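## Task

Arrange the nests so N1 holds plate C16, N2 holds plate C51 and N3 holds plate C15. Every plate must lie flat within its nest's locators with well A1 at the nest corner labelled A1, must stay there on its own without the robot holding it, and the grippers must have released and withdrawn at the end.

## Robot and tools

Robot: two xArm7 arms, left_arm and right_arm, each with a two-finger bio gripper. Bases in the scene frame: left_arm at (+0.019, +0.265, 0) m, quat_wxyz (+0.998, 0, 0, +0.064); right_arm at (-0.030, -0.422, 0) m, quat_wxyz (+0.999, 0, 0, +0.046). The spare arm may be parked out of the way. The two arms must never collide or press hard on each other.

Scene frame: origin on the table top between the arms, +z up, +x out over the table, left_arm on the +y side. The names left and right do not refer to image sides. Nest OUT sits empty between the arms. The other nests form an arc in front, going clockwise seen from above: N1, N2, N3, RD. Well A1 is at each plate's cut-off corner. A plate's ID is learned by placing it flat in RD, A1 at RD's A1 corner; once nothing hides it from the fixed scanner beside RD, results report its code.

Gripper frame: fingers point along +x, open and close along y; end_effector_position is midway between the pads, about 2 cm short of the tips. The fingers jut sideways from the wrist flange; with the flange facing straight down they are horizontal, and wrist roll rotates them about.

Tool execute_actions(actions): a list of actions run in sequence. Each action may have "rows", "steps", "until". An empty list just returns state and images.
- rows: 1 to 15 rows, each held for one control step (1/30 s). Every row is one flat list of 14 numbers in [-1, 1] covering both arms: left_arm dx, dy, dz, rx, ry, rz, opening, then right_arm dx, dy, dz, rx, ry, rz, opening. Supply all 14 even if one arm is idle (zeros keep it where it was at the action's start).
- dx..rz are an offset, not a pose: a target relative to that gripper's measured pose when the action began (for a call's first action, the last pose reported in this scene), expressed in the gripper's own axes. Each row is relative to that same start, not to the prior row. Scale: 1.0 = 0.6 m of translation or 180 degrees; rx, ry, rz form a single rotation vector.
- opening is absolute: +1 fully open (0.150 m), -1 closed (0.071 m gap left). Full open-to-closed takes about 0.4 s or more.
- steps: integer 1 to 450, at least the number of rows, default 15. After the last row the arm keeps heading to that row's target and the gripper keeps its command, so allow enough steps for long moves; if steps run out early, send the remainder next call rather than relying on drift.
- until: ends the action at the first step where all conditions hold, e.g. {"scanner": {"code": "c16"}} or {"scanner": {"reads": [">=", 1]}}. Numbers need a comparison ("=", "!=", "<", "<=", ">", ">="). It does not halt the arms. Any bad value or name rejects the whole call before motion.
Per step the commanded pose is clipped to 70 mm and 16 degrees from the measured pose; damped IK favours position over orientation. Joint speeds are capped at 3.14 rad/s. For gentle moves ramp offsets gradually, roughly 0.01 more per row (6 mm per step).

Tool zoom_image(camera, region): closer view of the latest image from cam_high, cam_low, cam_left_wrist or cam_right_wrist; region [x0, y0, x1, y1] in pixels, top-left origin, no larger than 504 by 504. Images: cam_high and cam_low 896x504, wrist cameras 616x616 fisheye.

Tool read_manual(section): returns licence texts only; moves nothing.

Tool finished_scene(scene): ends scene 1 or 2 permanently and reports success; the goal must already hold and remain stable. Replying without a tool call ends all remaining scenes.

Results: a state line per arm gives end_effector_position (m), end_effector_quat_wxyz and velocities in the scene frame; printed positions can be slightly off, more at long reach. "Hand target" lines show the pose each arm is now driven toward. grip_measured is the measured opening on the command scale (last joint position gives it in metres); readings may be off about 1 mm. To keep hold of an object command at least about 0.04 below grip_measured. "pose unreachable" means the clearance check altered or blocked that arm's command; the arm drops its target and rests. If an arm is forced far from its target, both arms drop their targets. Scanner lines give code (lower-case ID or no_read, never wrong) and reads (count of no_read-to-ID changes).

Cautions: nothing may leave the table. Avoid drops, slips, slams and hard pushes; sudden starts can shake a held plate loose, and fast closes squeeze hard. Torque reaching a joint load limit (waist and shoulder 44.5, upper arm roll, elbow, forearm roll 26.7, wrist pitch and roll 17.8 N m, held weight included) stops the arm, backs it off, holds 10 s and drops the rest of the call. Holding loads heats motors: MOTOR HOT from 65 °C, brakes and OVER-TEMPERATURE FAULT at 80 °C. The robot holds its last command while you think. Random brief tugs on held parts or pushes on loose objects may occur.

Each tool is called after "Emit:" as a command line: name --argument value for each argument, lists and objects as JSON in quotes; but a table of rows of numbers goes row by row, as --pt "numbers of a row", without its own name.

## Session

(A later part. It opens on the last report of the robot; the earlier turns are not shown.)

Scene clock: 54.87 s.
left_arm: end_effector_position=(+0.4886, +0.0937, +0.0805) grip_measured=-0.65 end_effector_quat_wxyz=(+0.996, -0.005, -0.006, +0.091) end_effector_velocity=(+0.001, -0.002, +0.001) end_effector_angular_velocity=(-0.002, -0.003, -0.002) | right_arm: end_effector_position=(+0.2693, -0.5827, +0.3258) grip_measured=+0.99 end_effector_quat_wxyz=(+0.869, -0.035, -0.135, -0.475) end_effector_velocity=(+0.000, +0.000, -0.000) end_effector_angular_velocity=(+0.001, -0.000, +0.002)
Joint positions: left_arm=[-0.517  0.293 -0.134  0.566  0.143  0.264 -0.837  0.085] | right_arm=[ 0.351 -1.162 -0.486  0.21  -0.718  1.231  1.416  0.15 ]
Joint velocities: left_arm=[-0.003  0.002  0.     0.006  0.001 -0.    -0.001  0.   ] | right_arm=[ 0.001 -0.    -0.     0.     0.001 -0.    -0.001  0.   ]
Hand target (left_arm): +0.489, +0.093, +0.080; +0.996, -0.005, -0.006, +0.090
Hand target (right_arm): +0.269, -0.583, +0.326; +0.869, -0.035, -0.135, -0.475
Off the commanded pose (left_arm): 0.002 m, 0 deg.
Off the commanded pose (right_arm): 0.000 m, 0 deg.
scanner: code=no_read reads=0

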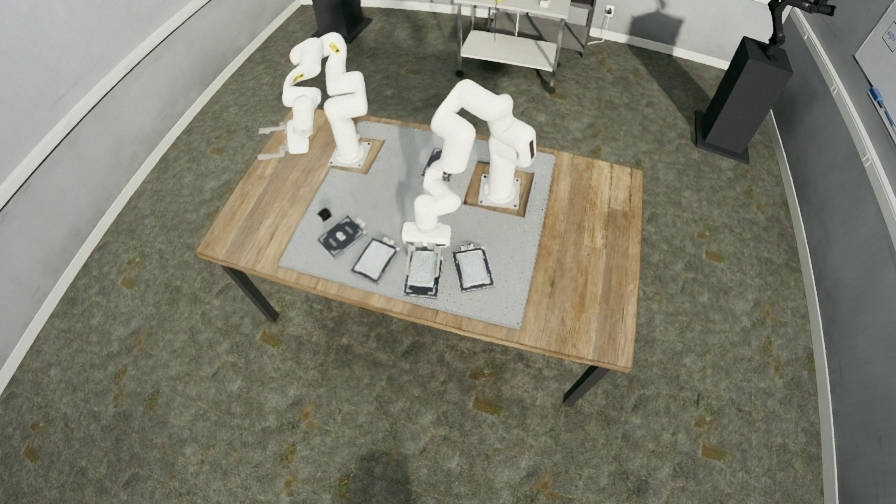

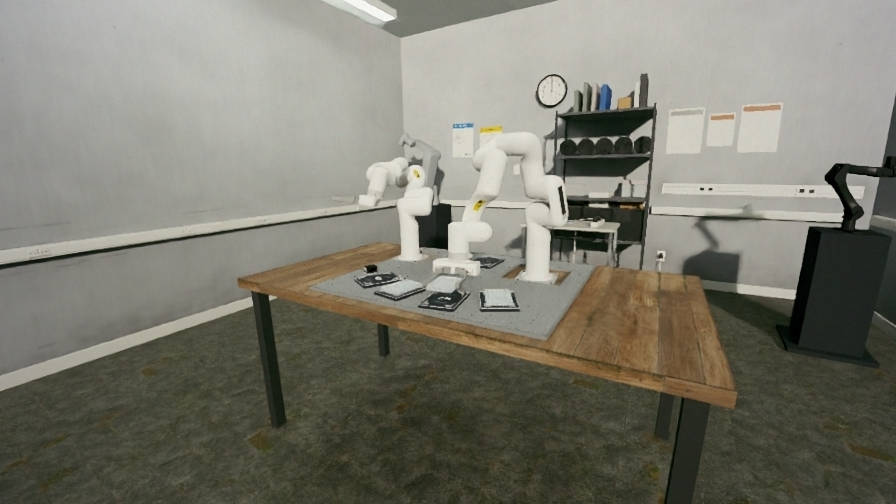

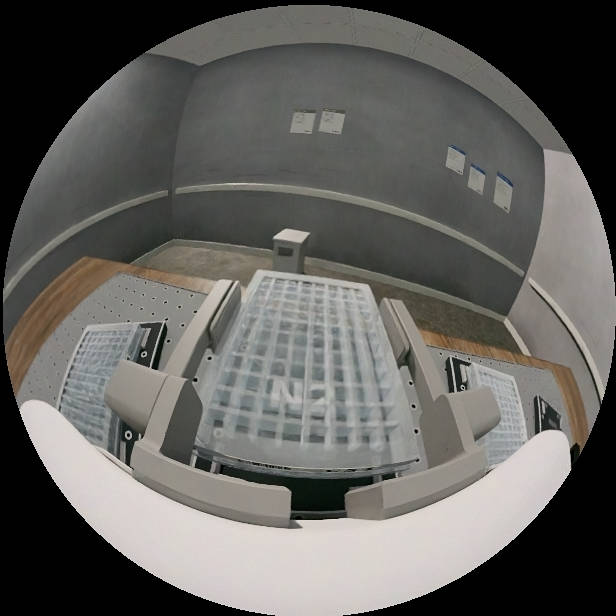

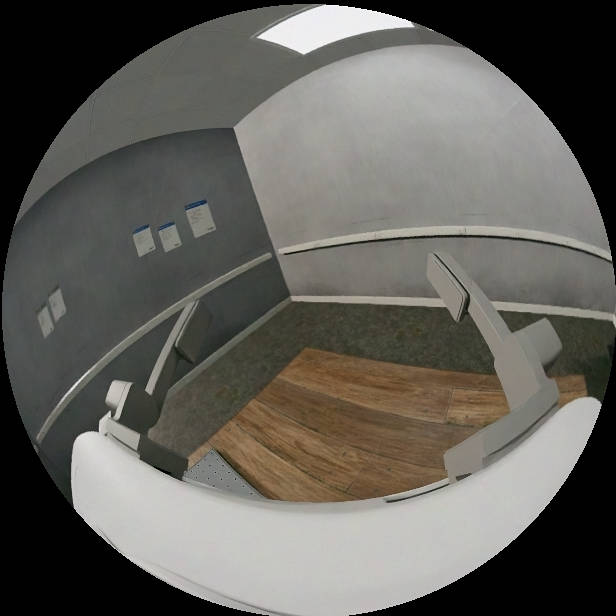

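Emit:
execute_actions --actions '[]'

Scene clock: 55.27 s.
left_arm: end_effector_position=(+0.4887, +0.0934, +0.0805) grip_measured=-0.65 end_effector_quat_wxyz=(+0.996, -0.005, -0.006, +0.090) end_effector_velocity=(+0.000, -0.000, +0.001) end_effector_angular_velocity=(-0.001, -0.002, +0.000) | right_arm: end_effector_position=(+0.2693, -0.5827, +0.3258) grip_measured=+0.99 end_effector_quat_wxyz=(+0.869, -0.035, -0.135, -0.475) end_effector_velocity=(-0.000, -0.000, -0.000) end_effector_angular_velocity=(-0.000, +0.000, -0.001)
Joint positions: left_arm=[-0.518  0.293 -0.134  0.567  0.143  0.264 -0.837  0.085] | right_arm=[ 0.351 -1.162 -0.486  0.21  -0.718  1.231  1.416  0.15 ]
Joint velocities: left_arm=[ 0.    -0.002 -0.     0.     0.    -0.    -0.     0.   ] | right_arm=[-0.001 -0.     0.    -0.     0.     0.    -0.001 -0.   ]
Hand target (left_arm): +0.489, +0.093, +0.080; +0.996, -0.005, -0.006, +0.090
Hand target (right_arm): +0.269, -0.583, +0.326; +0.869, -0.035, -0.135, -0.475
Off the commanded pose (left_arm): 0.002 m, 0 deg.
Off the commanded pose (right_arm): 0.000 m, 0 deg.
scanner: code=no_read reads=0

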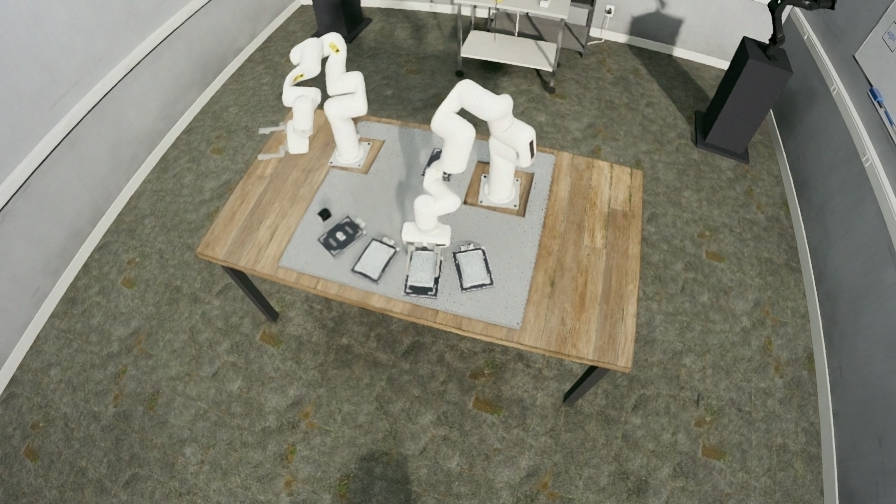

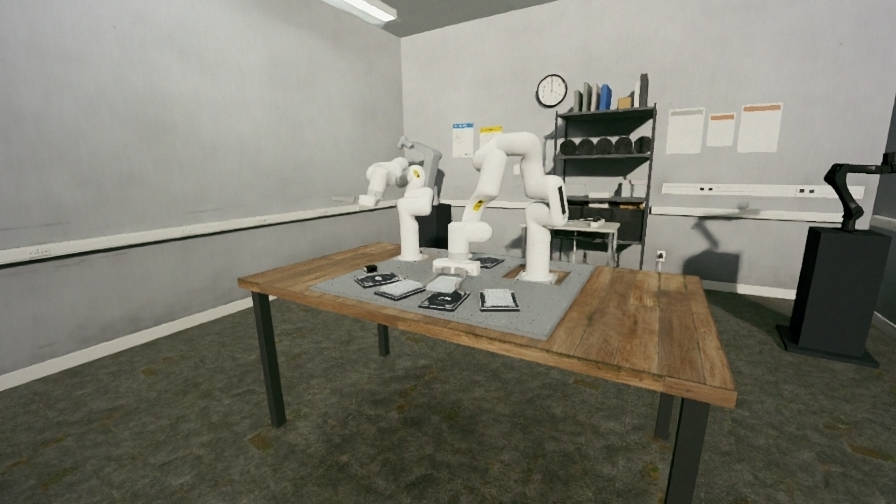

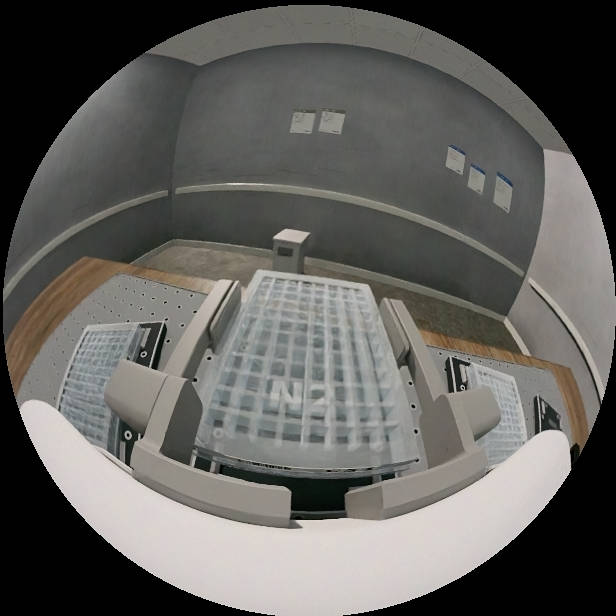

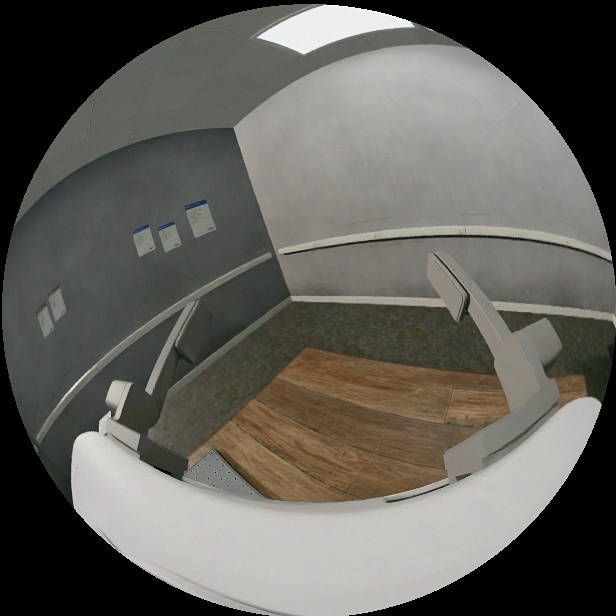

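Emit:
execute_actions --actions '[{"rows":[[0,-0.001,-0.004,0.001,0.001,0,-0.8,0,0,0,0,0,0,1],[0,-0.002,-0.008,0.002,0.002,0,-0.8,0,0,0,0,0,0,1],[0,-0.003,-0.012,0.003,0.003,0,-0.8,0,0,0,0,0,0,1],[0,-0.0033,-0.016,0.003,0.004,0,-0.8,0,0,0,0,0,0,1],[0,-0.0033,-0.020,0.003,0.004,0,-0.8,0,0,0,0,0,0,1],[0,-0.0033,-0.024,0.003,0.004,0,-0.8,0,0,0,0,0,0,1],[0,-0.0033,-0.028,0.003,0.004,0,-0.8,0,0,0,0,0,0,1],[0,-0.0033,-0.032,0.003,0.004,0,-0.8,0,0,0,0,0,0,1],[0,-0.0033,-0.036,0.003,0.004,0,-0.8,0,0,0,0,0,0,1],[0,-0.0033,-0.040,0.003,0.004,0,-0.8,0,0,0,0,0,0,1],[0,-0.0033,-0.044,0.003,0.004,0,-0.8,0,0,0,0,0,0,1],[0,-0.0033,-0.047,0.003,0.004,0,-0.8,0,0,0,0,0,0,1],[0,-0.0033,-0.050,0.003,0.004,0,-0.8,0,0,0,0,0,0,1],[0,-0.0033,-0.053,0.003,0.004,0,-0.8,0,0,0,0,0,0,1],[0,-0.0033,-0.055,0.003,0.004,0,-0.8,0,0,0,0,0,0,1]],"steps":30}]'

Emit:
zoom_image --camera "cam_left_wrist" --region '[100, 240, 530, 540]'

Scene clock: 56.50 s.
left_arm: end_effector_position=(+0.4897, +0.0911, +0.0477) grip_measured=-0.65 end_effector_quat_wxyz=(+0.996, -0.001, +0.001, +0.090) end_effector_velocity=(-0.001, -0.000, -0.002) end_effector_angular_velocity=(+0.002, +0.004, -0.002) | right_arm: end_effector_position=(+0.2693, -0.5827, +0.3258) grip_measured=+0.99 end_effector_quat_wxyz=(+0.869, -0.035, -0.135, -0.475) end_effector_velocity=(-0.001, -0.000, -0.000) end_effector_angular_velocity=(+0.002, -0.000, -0.003)
Joint positions: left_arm=[-0.552  0.408 -0.095  0.602  0.18   0.2   -0.869  0.085] | right_arm=[ 0.351 -1.162 -0.486  0.21  -0.718  1.231  1.416  0.15 ]
Joint velocities: left_arm=[-0.002  0.003  0.    -0.     0.     0.001 -0.    -0.   ] | right_arm=[-0.    -0.     0.    -0.     0.002 -0.     0.003 -0.   ]
Hand target (left_arm): +0.490, +0.091, +0.048; +0.996, -0.001, +0.001, +0.090
Hand target (right_arm): +0.269, -0.583, +0.326; +0.869, -0.035, -0.135, -0.475
Off the commanded pose (left_arm): 0.000 m, 0 deg.
Off the commanded pose (right_arm): 0.000 m, 0 deg.
scanner: code=no_read reads=0

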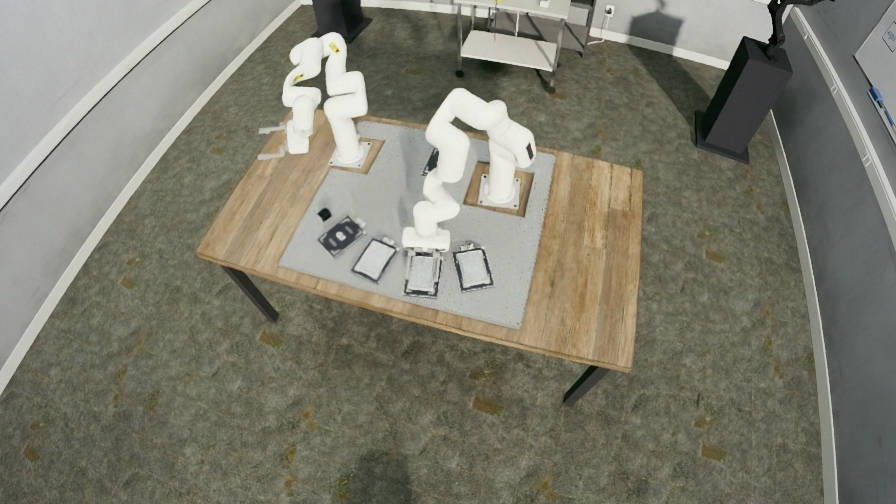

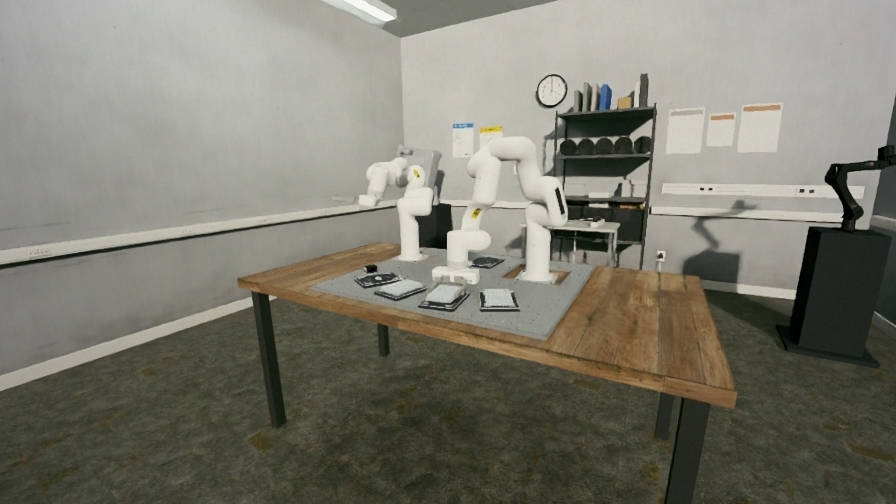

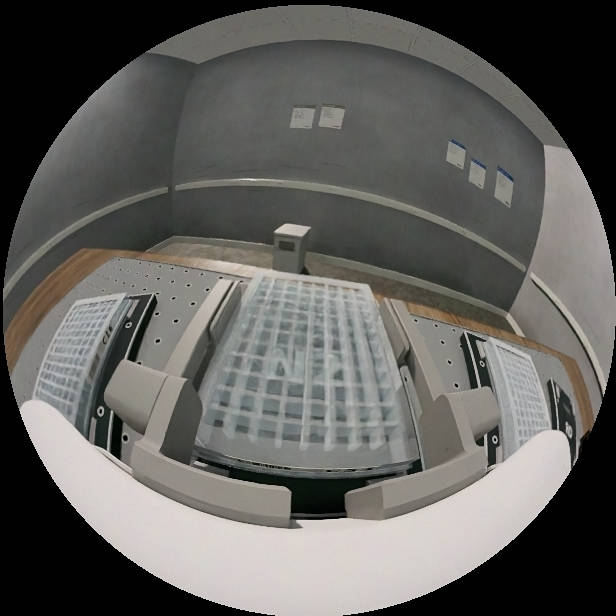

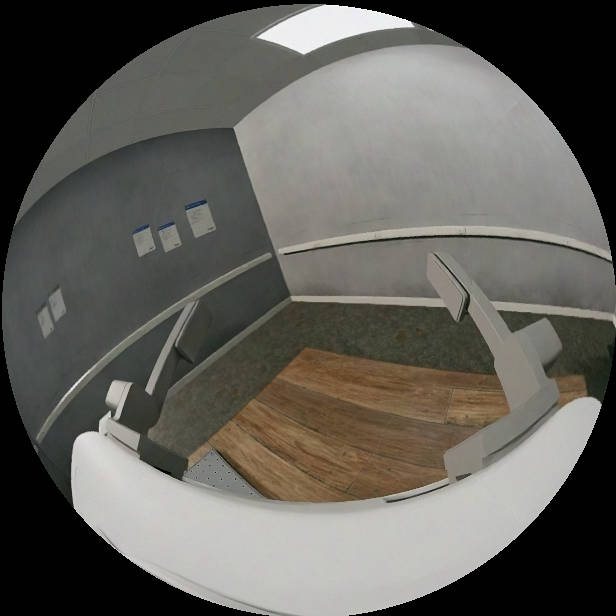

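Region (100, 240, 530, 540) of cam_left_wrist's 616x616 image, scaled by 1.172, with more detail than that image has; it fills the top 352 rows of this view, and the rest is white.

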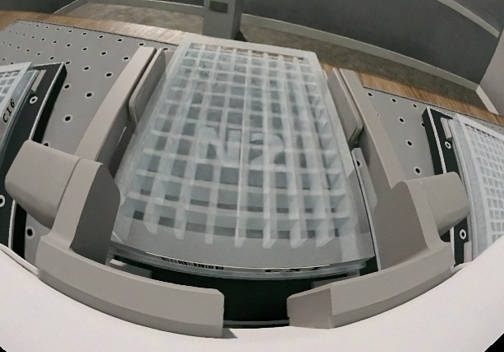

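Emit:
zoom_image --camera "cam_high" --region '[340, 210, 520, 320]'

Region (340, 210, 520, 320) of cam_high's 896x504 image, scaled by 2.800, with more detail than that image has.

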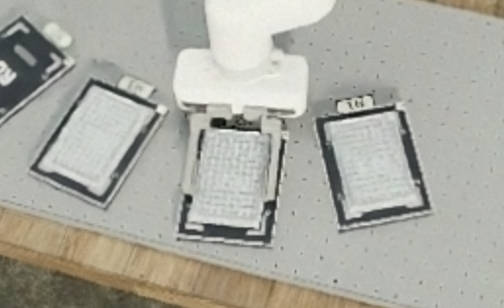

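Emit:
execute_actions --actions '[{"rows":[[-0.001,0,-0.002,0,0,0,-0.8,0,0,0,0,0,0,1],[-0.001,0,-0.004,0,0,0,-0.8,0,0,0,0,0,0,1],[-0.001,0,-0.006,0,0,0,-0.8,0,0,0,0,0,0,1],[-0.001,0,-0.008,0,0,0,-0.8,0,0,0,0,0,0,1],[-0.001,0,-0.010,0,0,0,-0.8,0,0,0,0,0,0,1],[-0.001,0,-0.012,0,0,0,-0.8,0,0,0,0,0,0,1],[-0.001,0,-0.013,0,0,0,-0.8,0,0,0,0,0,0,1]],"steps":20}]'

Scene clock: 57.30 s.
left_arm: end_effector_position=(+0.4891, +0.0910, +0.0400) grip_measured=-0.65 end_effector_quat_wxyz=(+0.996, -0.001, +0.001, +0.090) end_effector_velocity=(-0.001, -0.000, -0.001) end_effector_angular_velocity=(+0.001, +0.002, -0.001) | right_arm: end_effector_position=(+0.2693, -0.5827, +0.3258) grip_measured=+0.99 end_effector_quat_wxyz=(+0.869, -0.035, -0.135, -0.475) end_effector_velocity=(+0.000, +0.000, -0.000) end_effector_angular_velocity=(+0.002, +0.001, +0.001)
Joint positions: left_arm=[-0.563  0.436 -0.084  0.608  0.188  0.177 -0.876  0.085] | right_arm=[ 0.351 -1.162 -0.486  0.21  -0.718  1.231  1.416  0.15 ]
Joint velocities: left_arm=[-0.     0.002  0.    -0.     0.     0.     0.    -0.   ] | right_arm=[ 0.     0.     0.    -0.     0.002 -0.    -0.001  0.   ]
Hand target (left_arm): +0.489, +0.091, +0.040; +0.996, -0.001, +0.001, +0.090
Hand target (right_arm): +0.269, -0.583, +0.326; +0.869, -0.035, -0.135, -0.475
Off the commanded pose (left_arm): 0.000 m, 0 deg.
Off the commanded pose (right_arm): 0.000 m, 0 deg.
scanner: code=no_read reads=0

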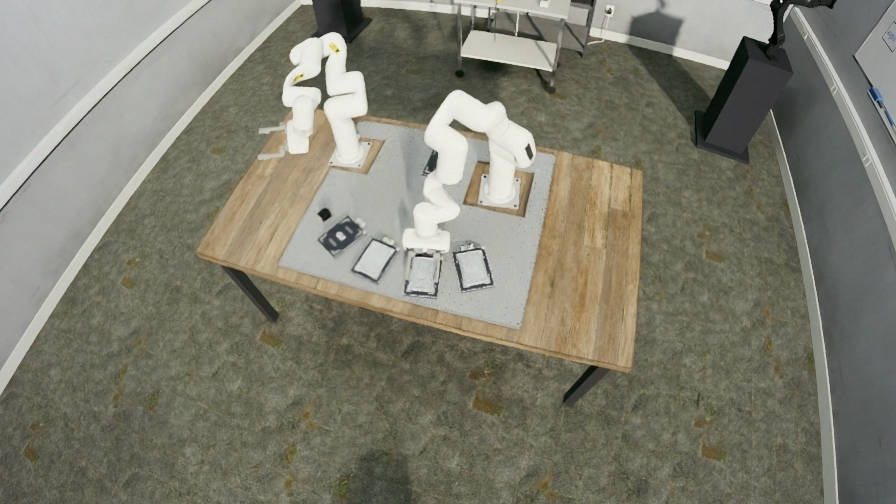

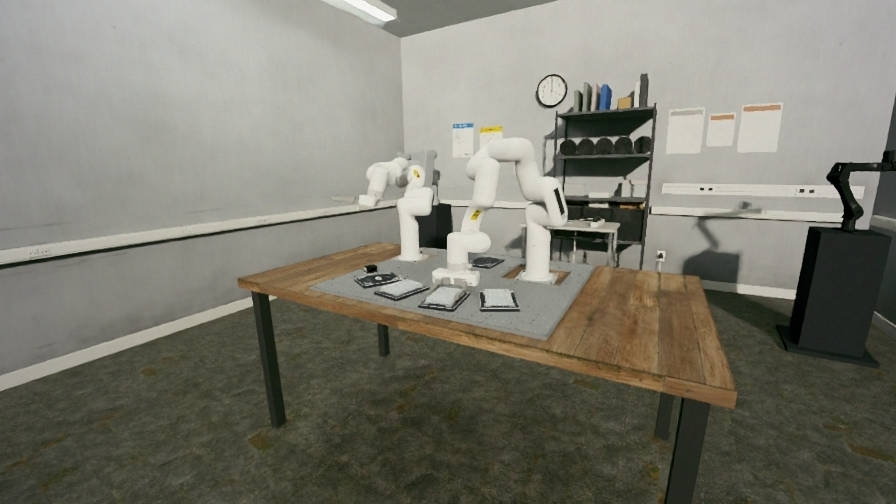

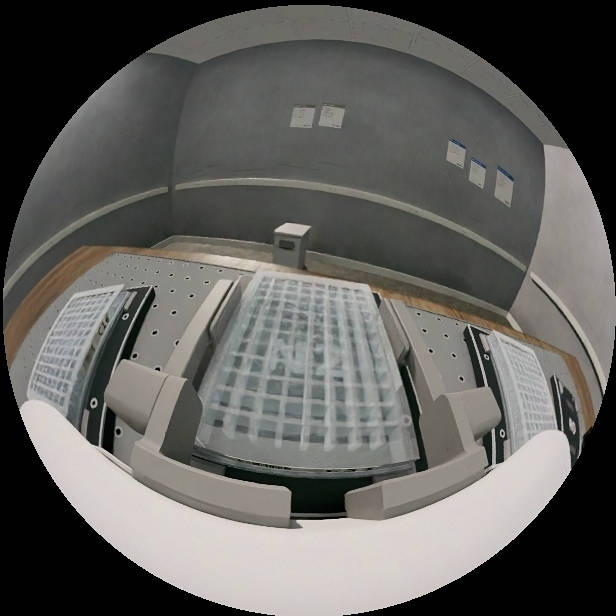

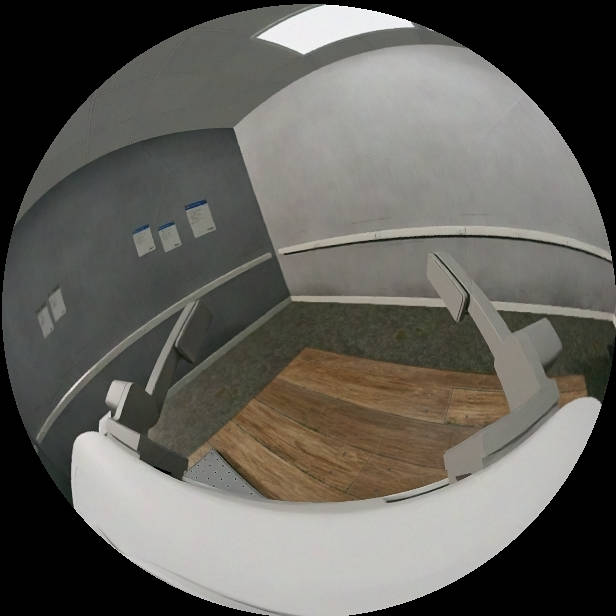

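Reached seating height without resistance. Releasing gradually.

Emit:
execute_actions --actions '[{"rows":[[0,0,0,0,0,0,-0.66,0,0,0,0,0,0,1],[0,0,0,0,0,0,-0.6,0,0,0,0,0,0,1],[0,0,0,0,0,0,-0.5,0,0,0,0,0,0,1],[0,0,0,0,0,0,-0.4,0,0,0,0,0,0,1],[0,0,0,0,0,0,-0.25,0,0,0,0,0,0,1],[0,0,0,0,0,0,-0.1,0,0,0,0,0,0,1],[0,0,0,0,0,0,0.05,0,0,0,0,0,0,1],[0,0,0,0,0,0,0.2,0,0,0,0,0,0,1],[0,0,0,0,0,0,0.35,0,0,0,0,0,0,1],[0,0,0,0,0,0,0.5,0,0,0,0,0,0,1],[0,0,0,0,0,0,0.6,0,0,0,0,0,0,1]],"steps":22},{"rows":[[0,0,0.004,0,0,0,0.6,0,0,0,0,0,0,1],[0,0,0.008,0,0,0,0.6,0,0,0,0,0,0,1],[0,0,0.012,0,0,0,0.6,0,0,0,0,0,0,1]],"steps":12}]'

Emit:
zoom_image --camera "cam_left_wrist" --region '[100, 240, 530, 540]'

Scene clock: 58.67 s.
left_arm: end_effector_position=(+0.4890, +0.0910, +0.0470) grip_measured=+0.60 end_effector_quat_wxyz=(+0.996, -0.001, +0.001, +0.090) end_effector_velocity=(-0.001, +0.000, -0.001) end_effector_angular_velocity=(+0.001, +0.003, +0.000) | right_arm: end_effector_position=(+0.2693, -0.5827, +0.3258) grip_measured=+0.99 end_effector_quat_wxyz=(+0.869, -0.035, -0.135, -0.475) end_effector_velocity=(+0.000, -0.000, +0.000) end_effector_angular_velocity=(-0.001, +0.000, +0.000)
Joint positions: left_arm=[-0.553  0.41  -0.094  0.601  0.181  0.197 -0.871  0.134] | right_arm=[ 0.351 -1.162 -0.486  0.21  -0.718  1.231  1.416  0.15 ]
Joint velocities: left_arm=[ 0.001  0.002 -0.001 -0.    -0.001  0.001  0.     0.   ] | right_arm=[-0.001  0.     0.    -0.    -0.     0.    -0.001 -0.   ]
Hand target (left_arm): +0.489, +0.091, +0.047; +0.996, -0.001, +0.001, +0.090
Hand target (right_arm): +0.269, -0.583, +0.326; +0.869, -0.035, -0.135, -0.475
Off the commanded pose (left_arm): 0.000 m, 0 deg.
Off the commanded pose (right_arm): 0.000 m, 0 deg.
scanner: code=no_read reads=0

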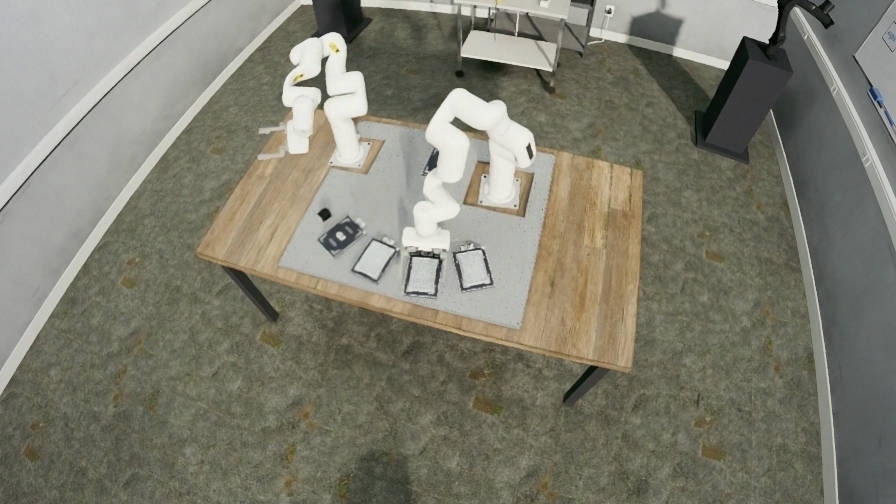

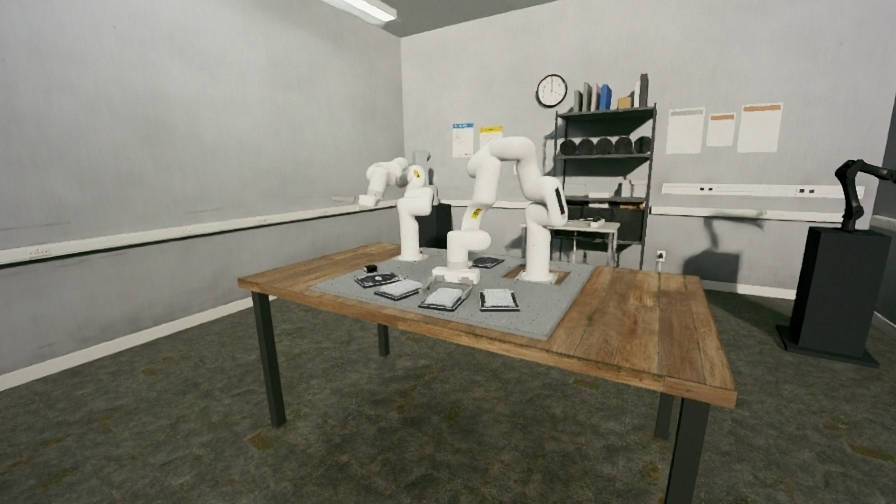

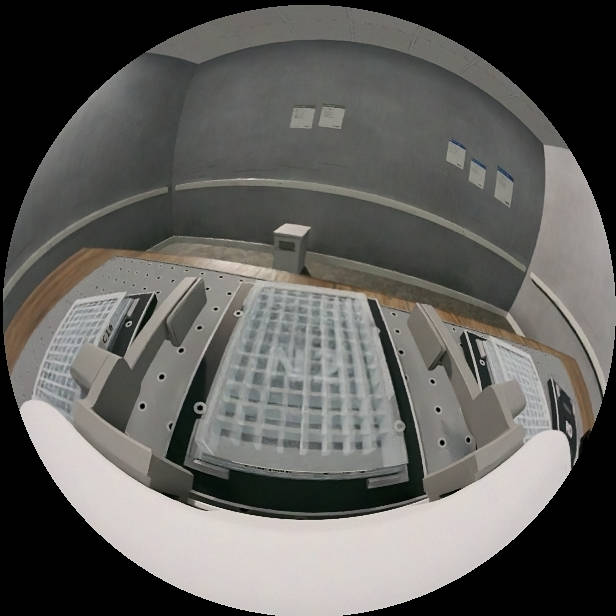

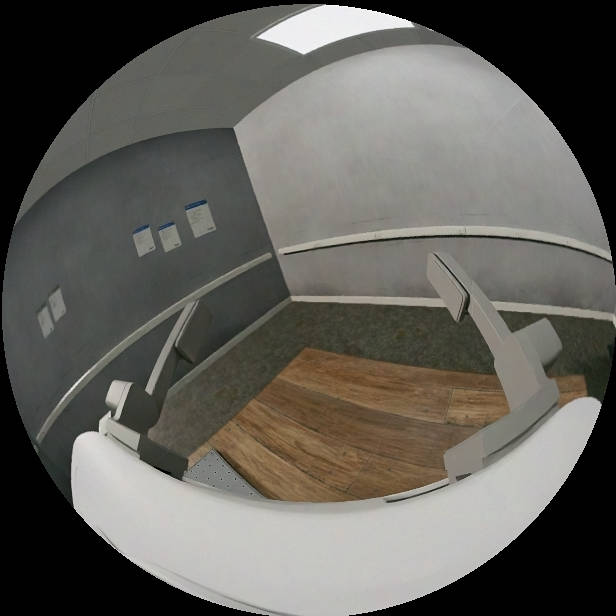

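Region (100, 240, 530, 540) of cam_left_wrist's 616x616 image, scaled by 1.172, with more detail than that image has; it fills the top 352 rows of this view, and the rest is white.

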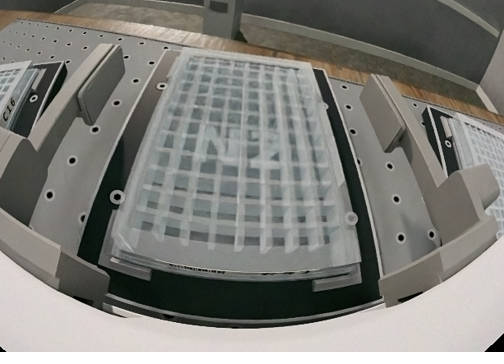

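Emit:
execute_actions --actions '[{"rows":[[0,0,0.01,0,0,0,0.6,0,0,0,0,0,0,1],[0,0,0.02,0,0,0,0.6,0,0,0,0,0,0,1],[0,0,0.03,0,0,0,0.6,0,0,0,0,0,0,1],[0,0,0.04,0,0,0,0.6,0,0,0,0,0,0,1],[0,0,0.05,0,0,0,0.6,0,0,0,0,0,0,1],[0,0,0.06,0,0,0,0.6,0,0,0,0,0,0,1],[0,0,0.07,0,0,0,0.6,0,0,0,0,0,0,1],[0,0,0.08,0,0,0,0.6,0,0,0,0,0,0,1],[0,0,0.09,0,0,0,0.6,0,0,0,0,0,0,1],[0,0,0.10,0,0,0,0.6,0,0,0,0,0,0,1],[0,0,0.11,0,0,0,0.6,0,0,0,0,0,0,1],[0,0,0.12,0,0,0,0.6,0,0,0,0,0,0,1]],"steps":25}]'

Emit:
zoom_image --camera "cam_left_wrist" --region '[100, 240, 530, 540]'

Emit:
zoom_image --camera "cam_low" --region '[350, 260, 540, 330]'

Scene clock: 59.73 s.
left_arm: end_effector_position=(+0.4887, +0.0915, +0.1183) grip_measured=+0.60 end_effector_quat_wxyz=(+0.996, -0.000, +0.001, +0.090) end_effector_velocity=(+0.002, -0.001, +0.004) end_effector_angular_velocity=(-0.004, -0.007, +0.001) | right_arm: end_effector_position=(+0.2693, -0.5827, +0.3258) grip_measured=+0.99 end_effector_quat_wxyz=(+0.869, -0.035, -0.135, -0.475) end_effector_velocity=(+0.000, +0.000, +0.000) end_effector_angular_velocity=(+0.001, -0.001, +0.001)
Joint positions: left_arm=[-0.494  0.158 -0.178  0.567  0.064  0.414 -0.782  0.134] | right_arm=[ 0.351 -1.162 -0.486  0.21  -0.718  1.231  1.416  0.15 ]
Joint velocities: left_arm=[ 0.    -0.005 -0.001  0.003 -0.001 -0.     0.     0.   ] | right_arm=[-0.    -0.001  0.    -0.     0.001 -0.001 -0.001  0.   ]
Hand target (left_arm): +0.489, +0.091, +0.119; +0.996, -0.001, +0.001, +0.090
Hand target (right_arm): +0.269, -0.583, +0.326; +0.869, -0.035, -0.135, -0.475
Off the commanded pose (left_arm): 0.001 m, 0 deg.
Off the commanded pose (right_arm): 0.000 m, 0 deg.
scanner: code=no_read reads=0

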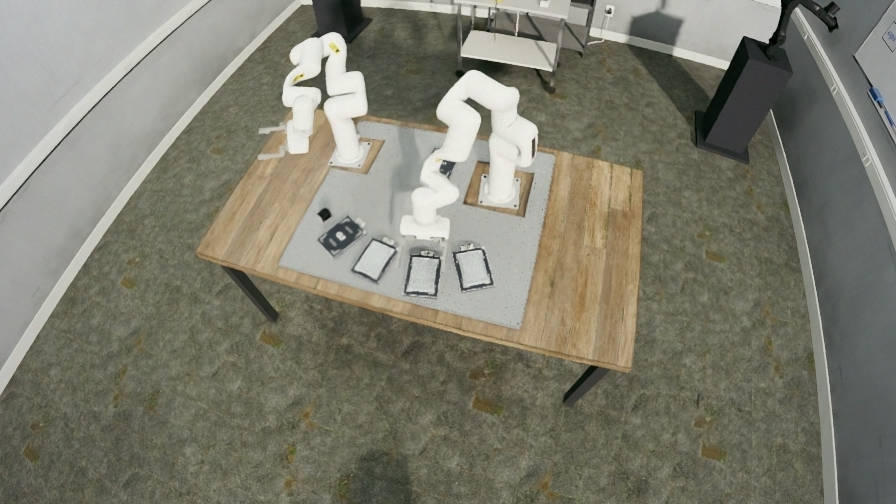

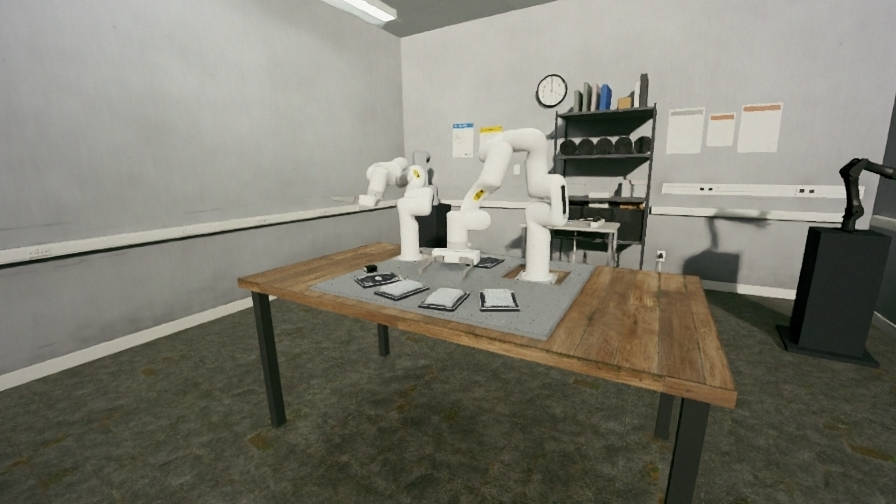

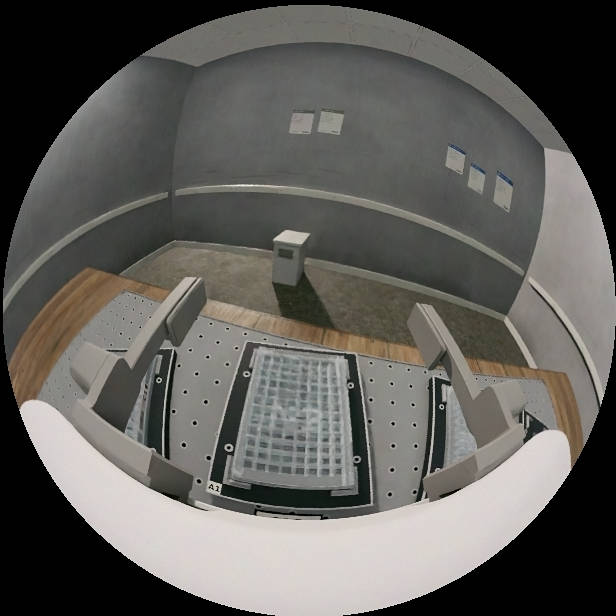

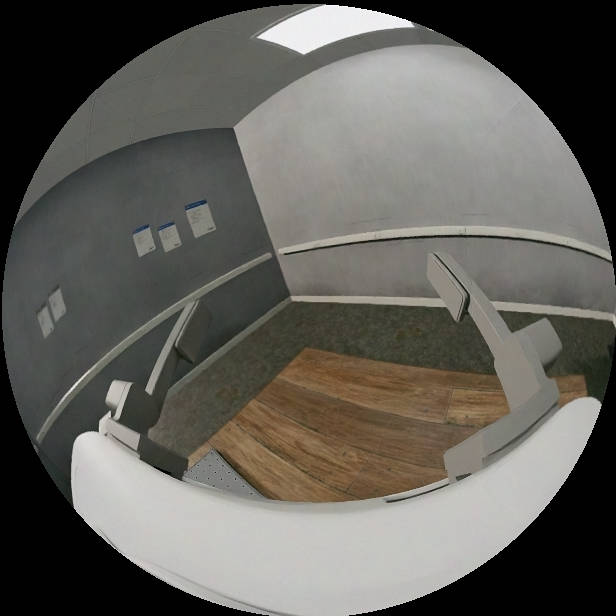

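Region (100, 240, 530, 540) of cam_left_wrist's 616x616 image, scaled by 1.172, with more detail than that image has; it fills the top 352 rows of this view, and the rest is white.

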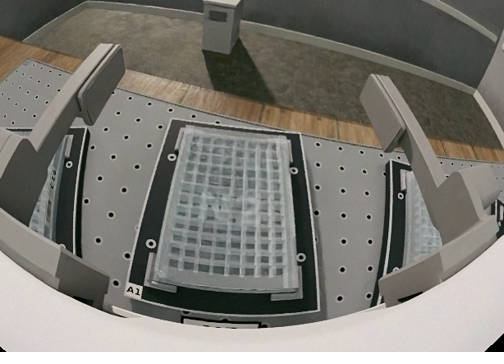

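Region (350, 260, 540, 330) of cam_low's 896x504 image, scaled by 2.653, with more detail than that image has; it fills the top 186 rows of this view, and the rest is white.

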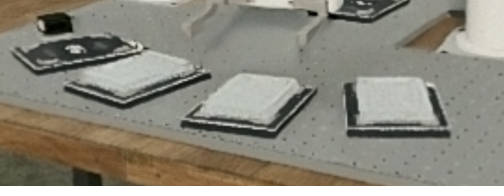

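Emit:
zoom_image --camera "cam_left_wrist" --region '[190, 330, 390, 520]'

Emit:
zoom_image --camera "cam_high" --region '[340, 230, 510, 310]'

Region (190, 330, 390, 520) of cam_left_wrist's 616x616 image, scaled by 2.520, with more detail than that image has; it fills the top 479 rows of this view, and the rest is white.

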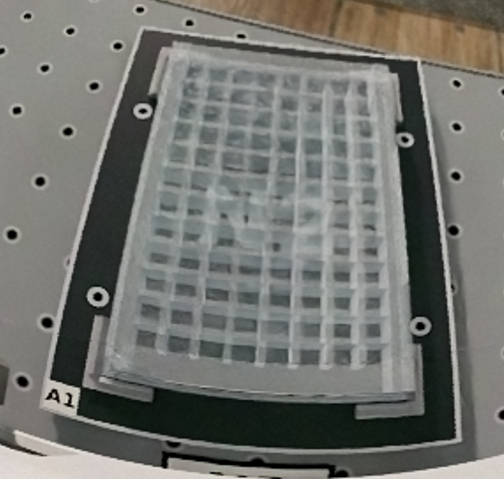

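Region (340, 230, 510, 310) of cam_high's 896x504 image, scaled by 2.965, with more detail than that image has; it fills the top 237 rows of this view, and the rest is white.

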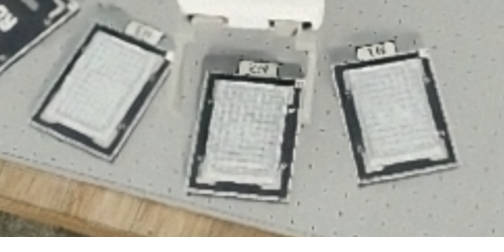

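Emit:
execute_actions --actions '[{"rows":[[0,-0.008,0,0,0,0,0.6,0,0,0,0,0,0,1],[0,-0.016,0,0,0,0,0.6,0,0,0,0,0,0,1],[0,-0.024,0,0,0,0,0.6,0,0,0,0,0,0,1],[0,-0.032,0,0,0,0,0.6,0,0,0,0,0,0,1],[0,-0.04,0,0,0,0,0.6,0,0,0,0,0,0,1],[0,-0.048,0,0,0,0,0.6,0,0,0,0,0,0,1],[0,-0.055,0,0,0,0,0.6,0,0,0,0,0,0,1]],"steps":16}]'

Emit:
zoom_image --camera "cam_left_wrist" --region '[150, 320, 370, 520]'

Scene clock: 60.50 s.
left_arm: end_effector_position=(+0.4948, +0.0597, +0.1183) grip_measured=+0.60 end_effector_quat_wxyz=(+0.996, +0.000, +0.001, +0.091) end_effector_velocity=(+0.000, -0.002, +0.001) end_effector_angular_velocity=(-0.001, -0.002, -0.001) | right_arm: end_effector_position=(+0.2693, -0.5827, +0.3258) grip_measured=+0.99 end_effector_quat_wxyz=(+0.869, -0.035, -0.135, -0.475) end_effector_velocity=(+0.000, +0.000, +0.000) end_effector_angular_velocity=(+0.001, -0.000, +0.001)
Joint positions: left_arm=[-0.54   0.214 -0.19   0.649  0.09   0.442 -0.861  0.134] | right_arm=[ 0.351 -1.162 -0.486  0.21  -0.718  1.231  1.416  0.15 ]
Joint velocities: left_arm=[-0.002 -0.001 -0.     0.002  0.001  0.001 -0.002  0.   ] | right_arm=[ 0.001 -0.001  0.     0.     0.001 -0.    -0.001 -0.   ]
Hand target (left_arm): +0.495, +0.059, +0.118; +0.996, -0.000, +0.001, +0.090
Hand target (right_arm): +0.269, -0.583, +0.326; +0.869, -0.035, -0.135, -0.475
Off the commanded pose (left_arm): 0.001 m, 0 deg.
Off the commanded pose (right_arm): 0.000 m, 0 deg.
scanner: code=no_read reads=0

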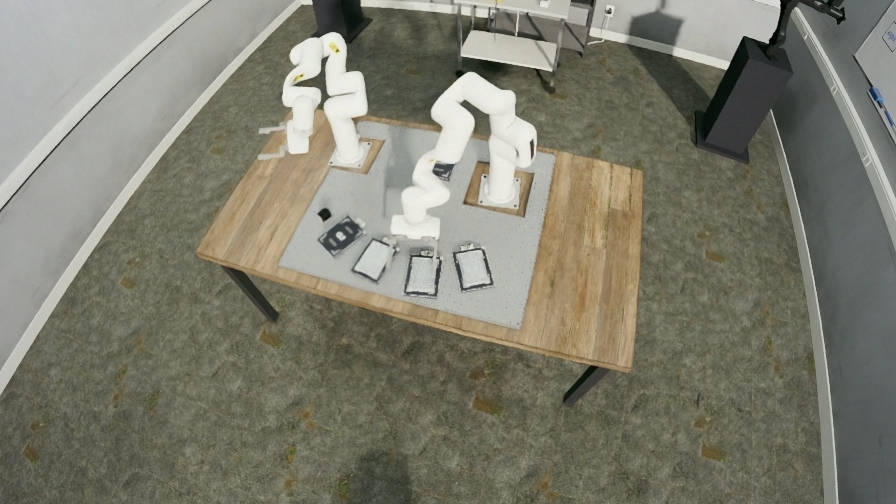

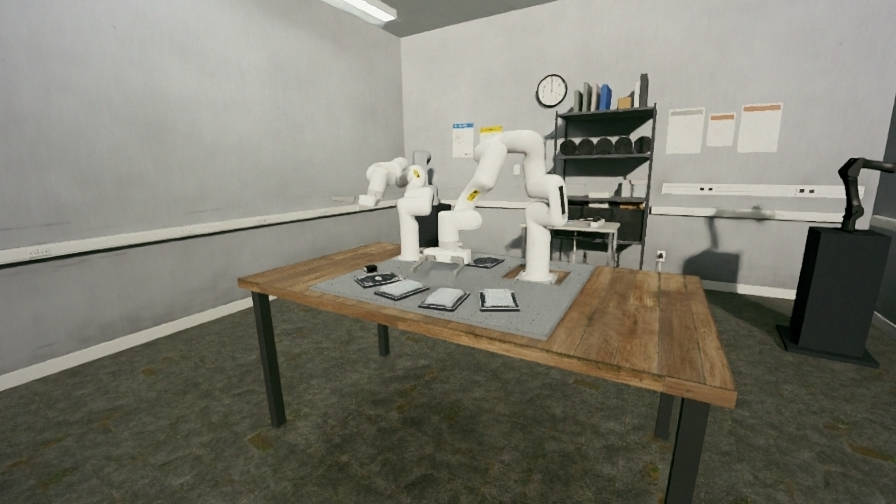

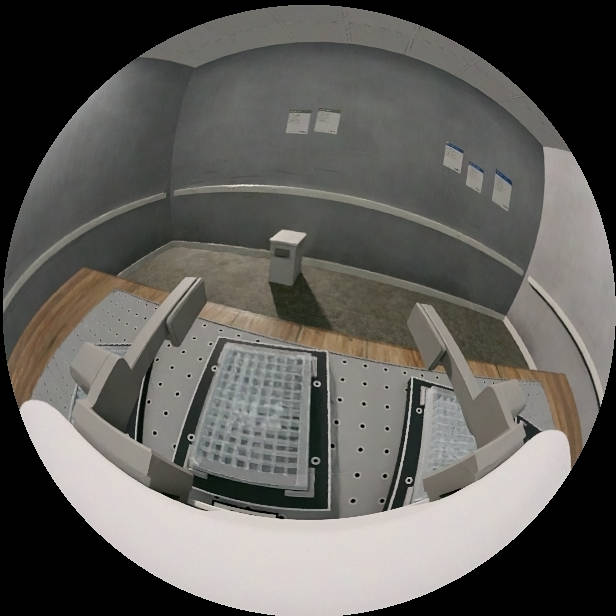

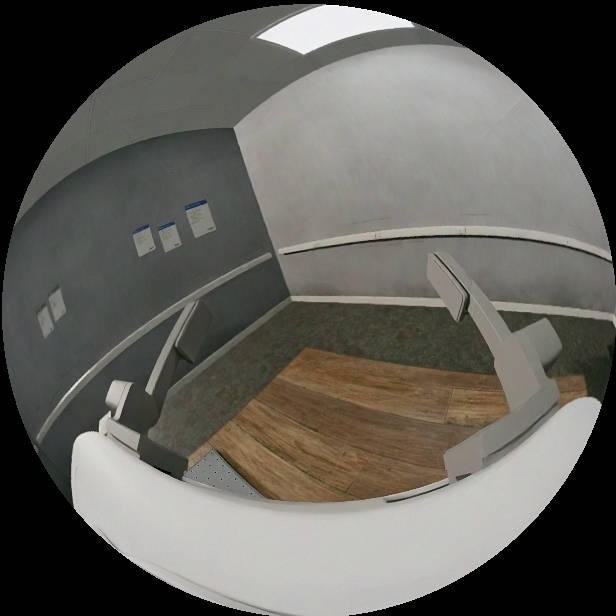

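Region (150, 320, 370, 520) of cam_left_wrist's 616x616 image, scaled by 2.291, with more detail than that image has; it fills the top 458 rows of this view, and the rest is white.

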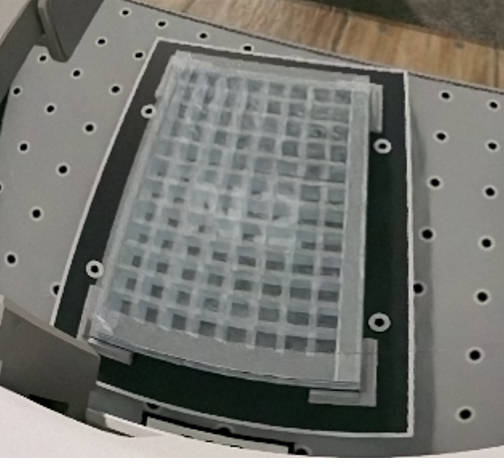

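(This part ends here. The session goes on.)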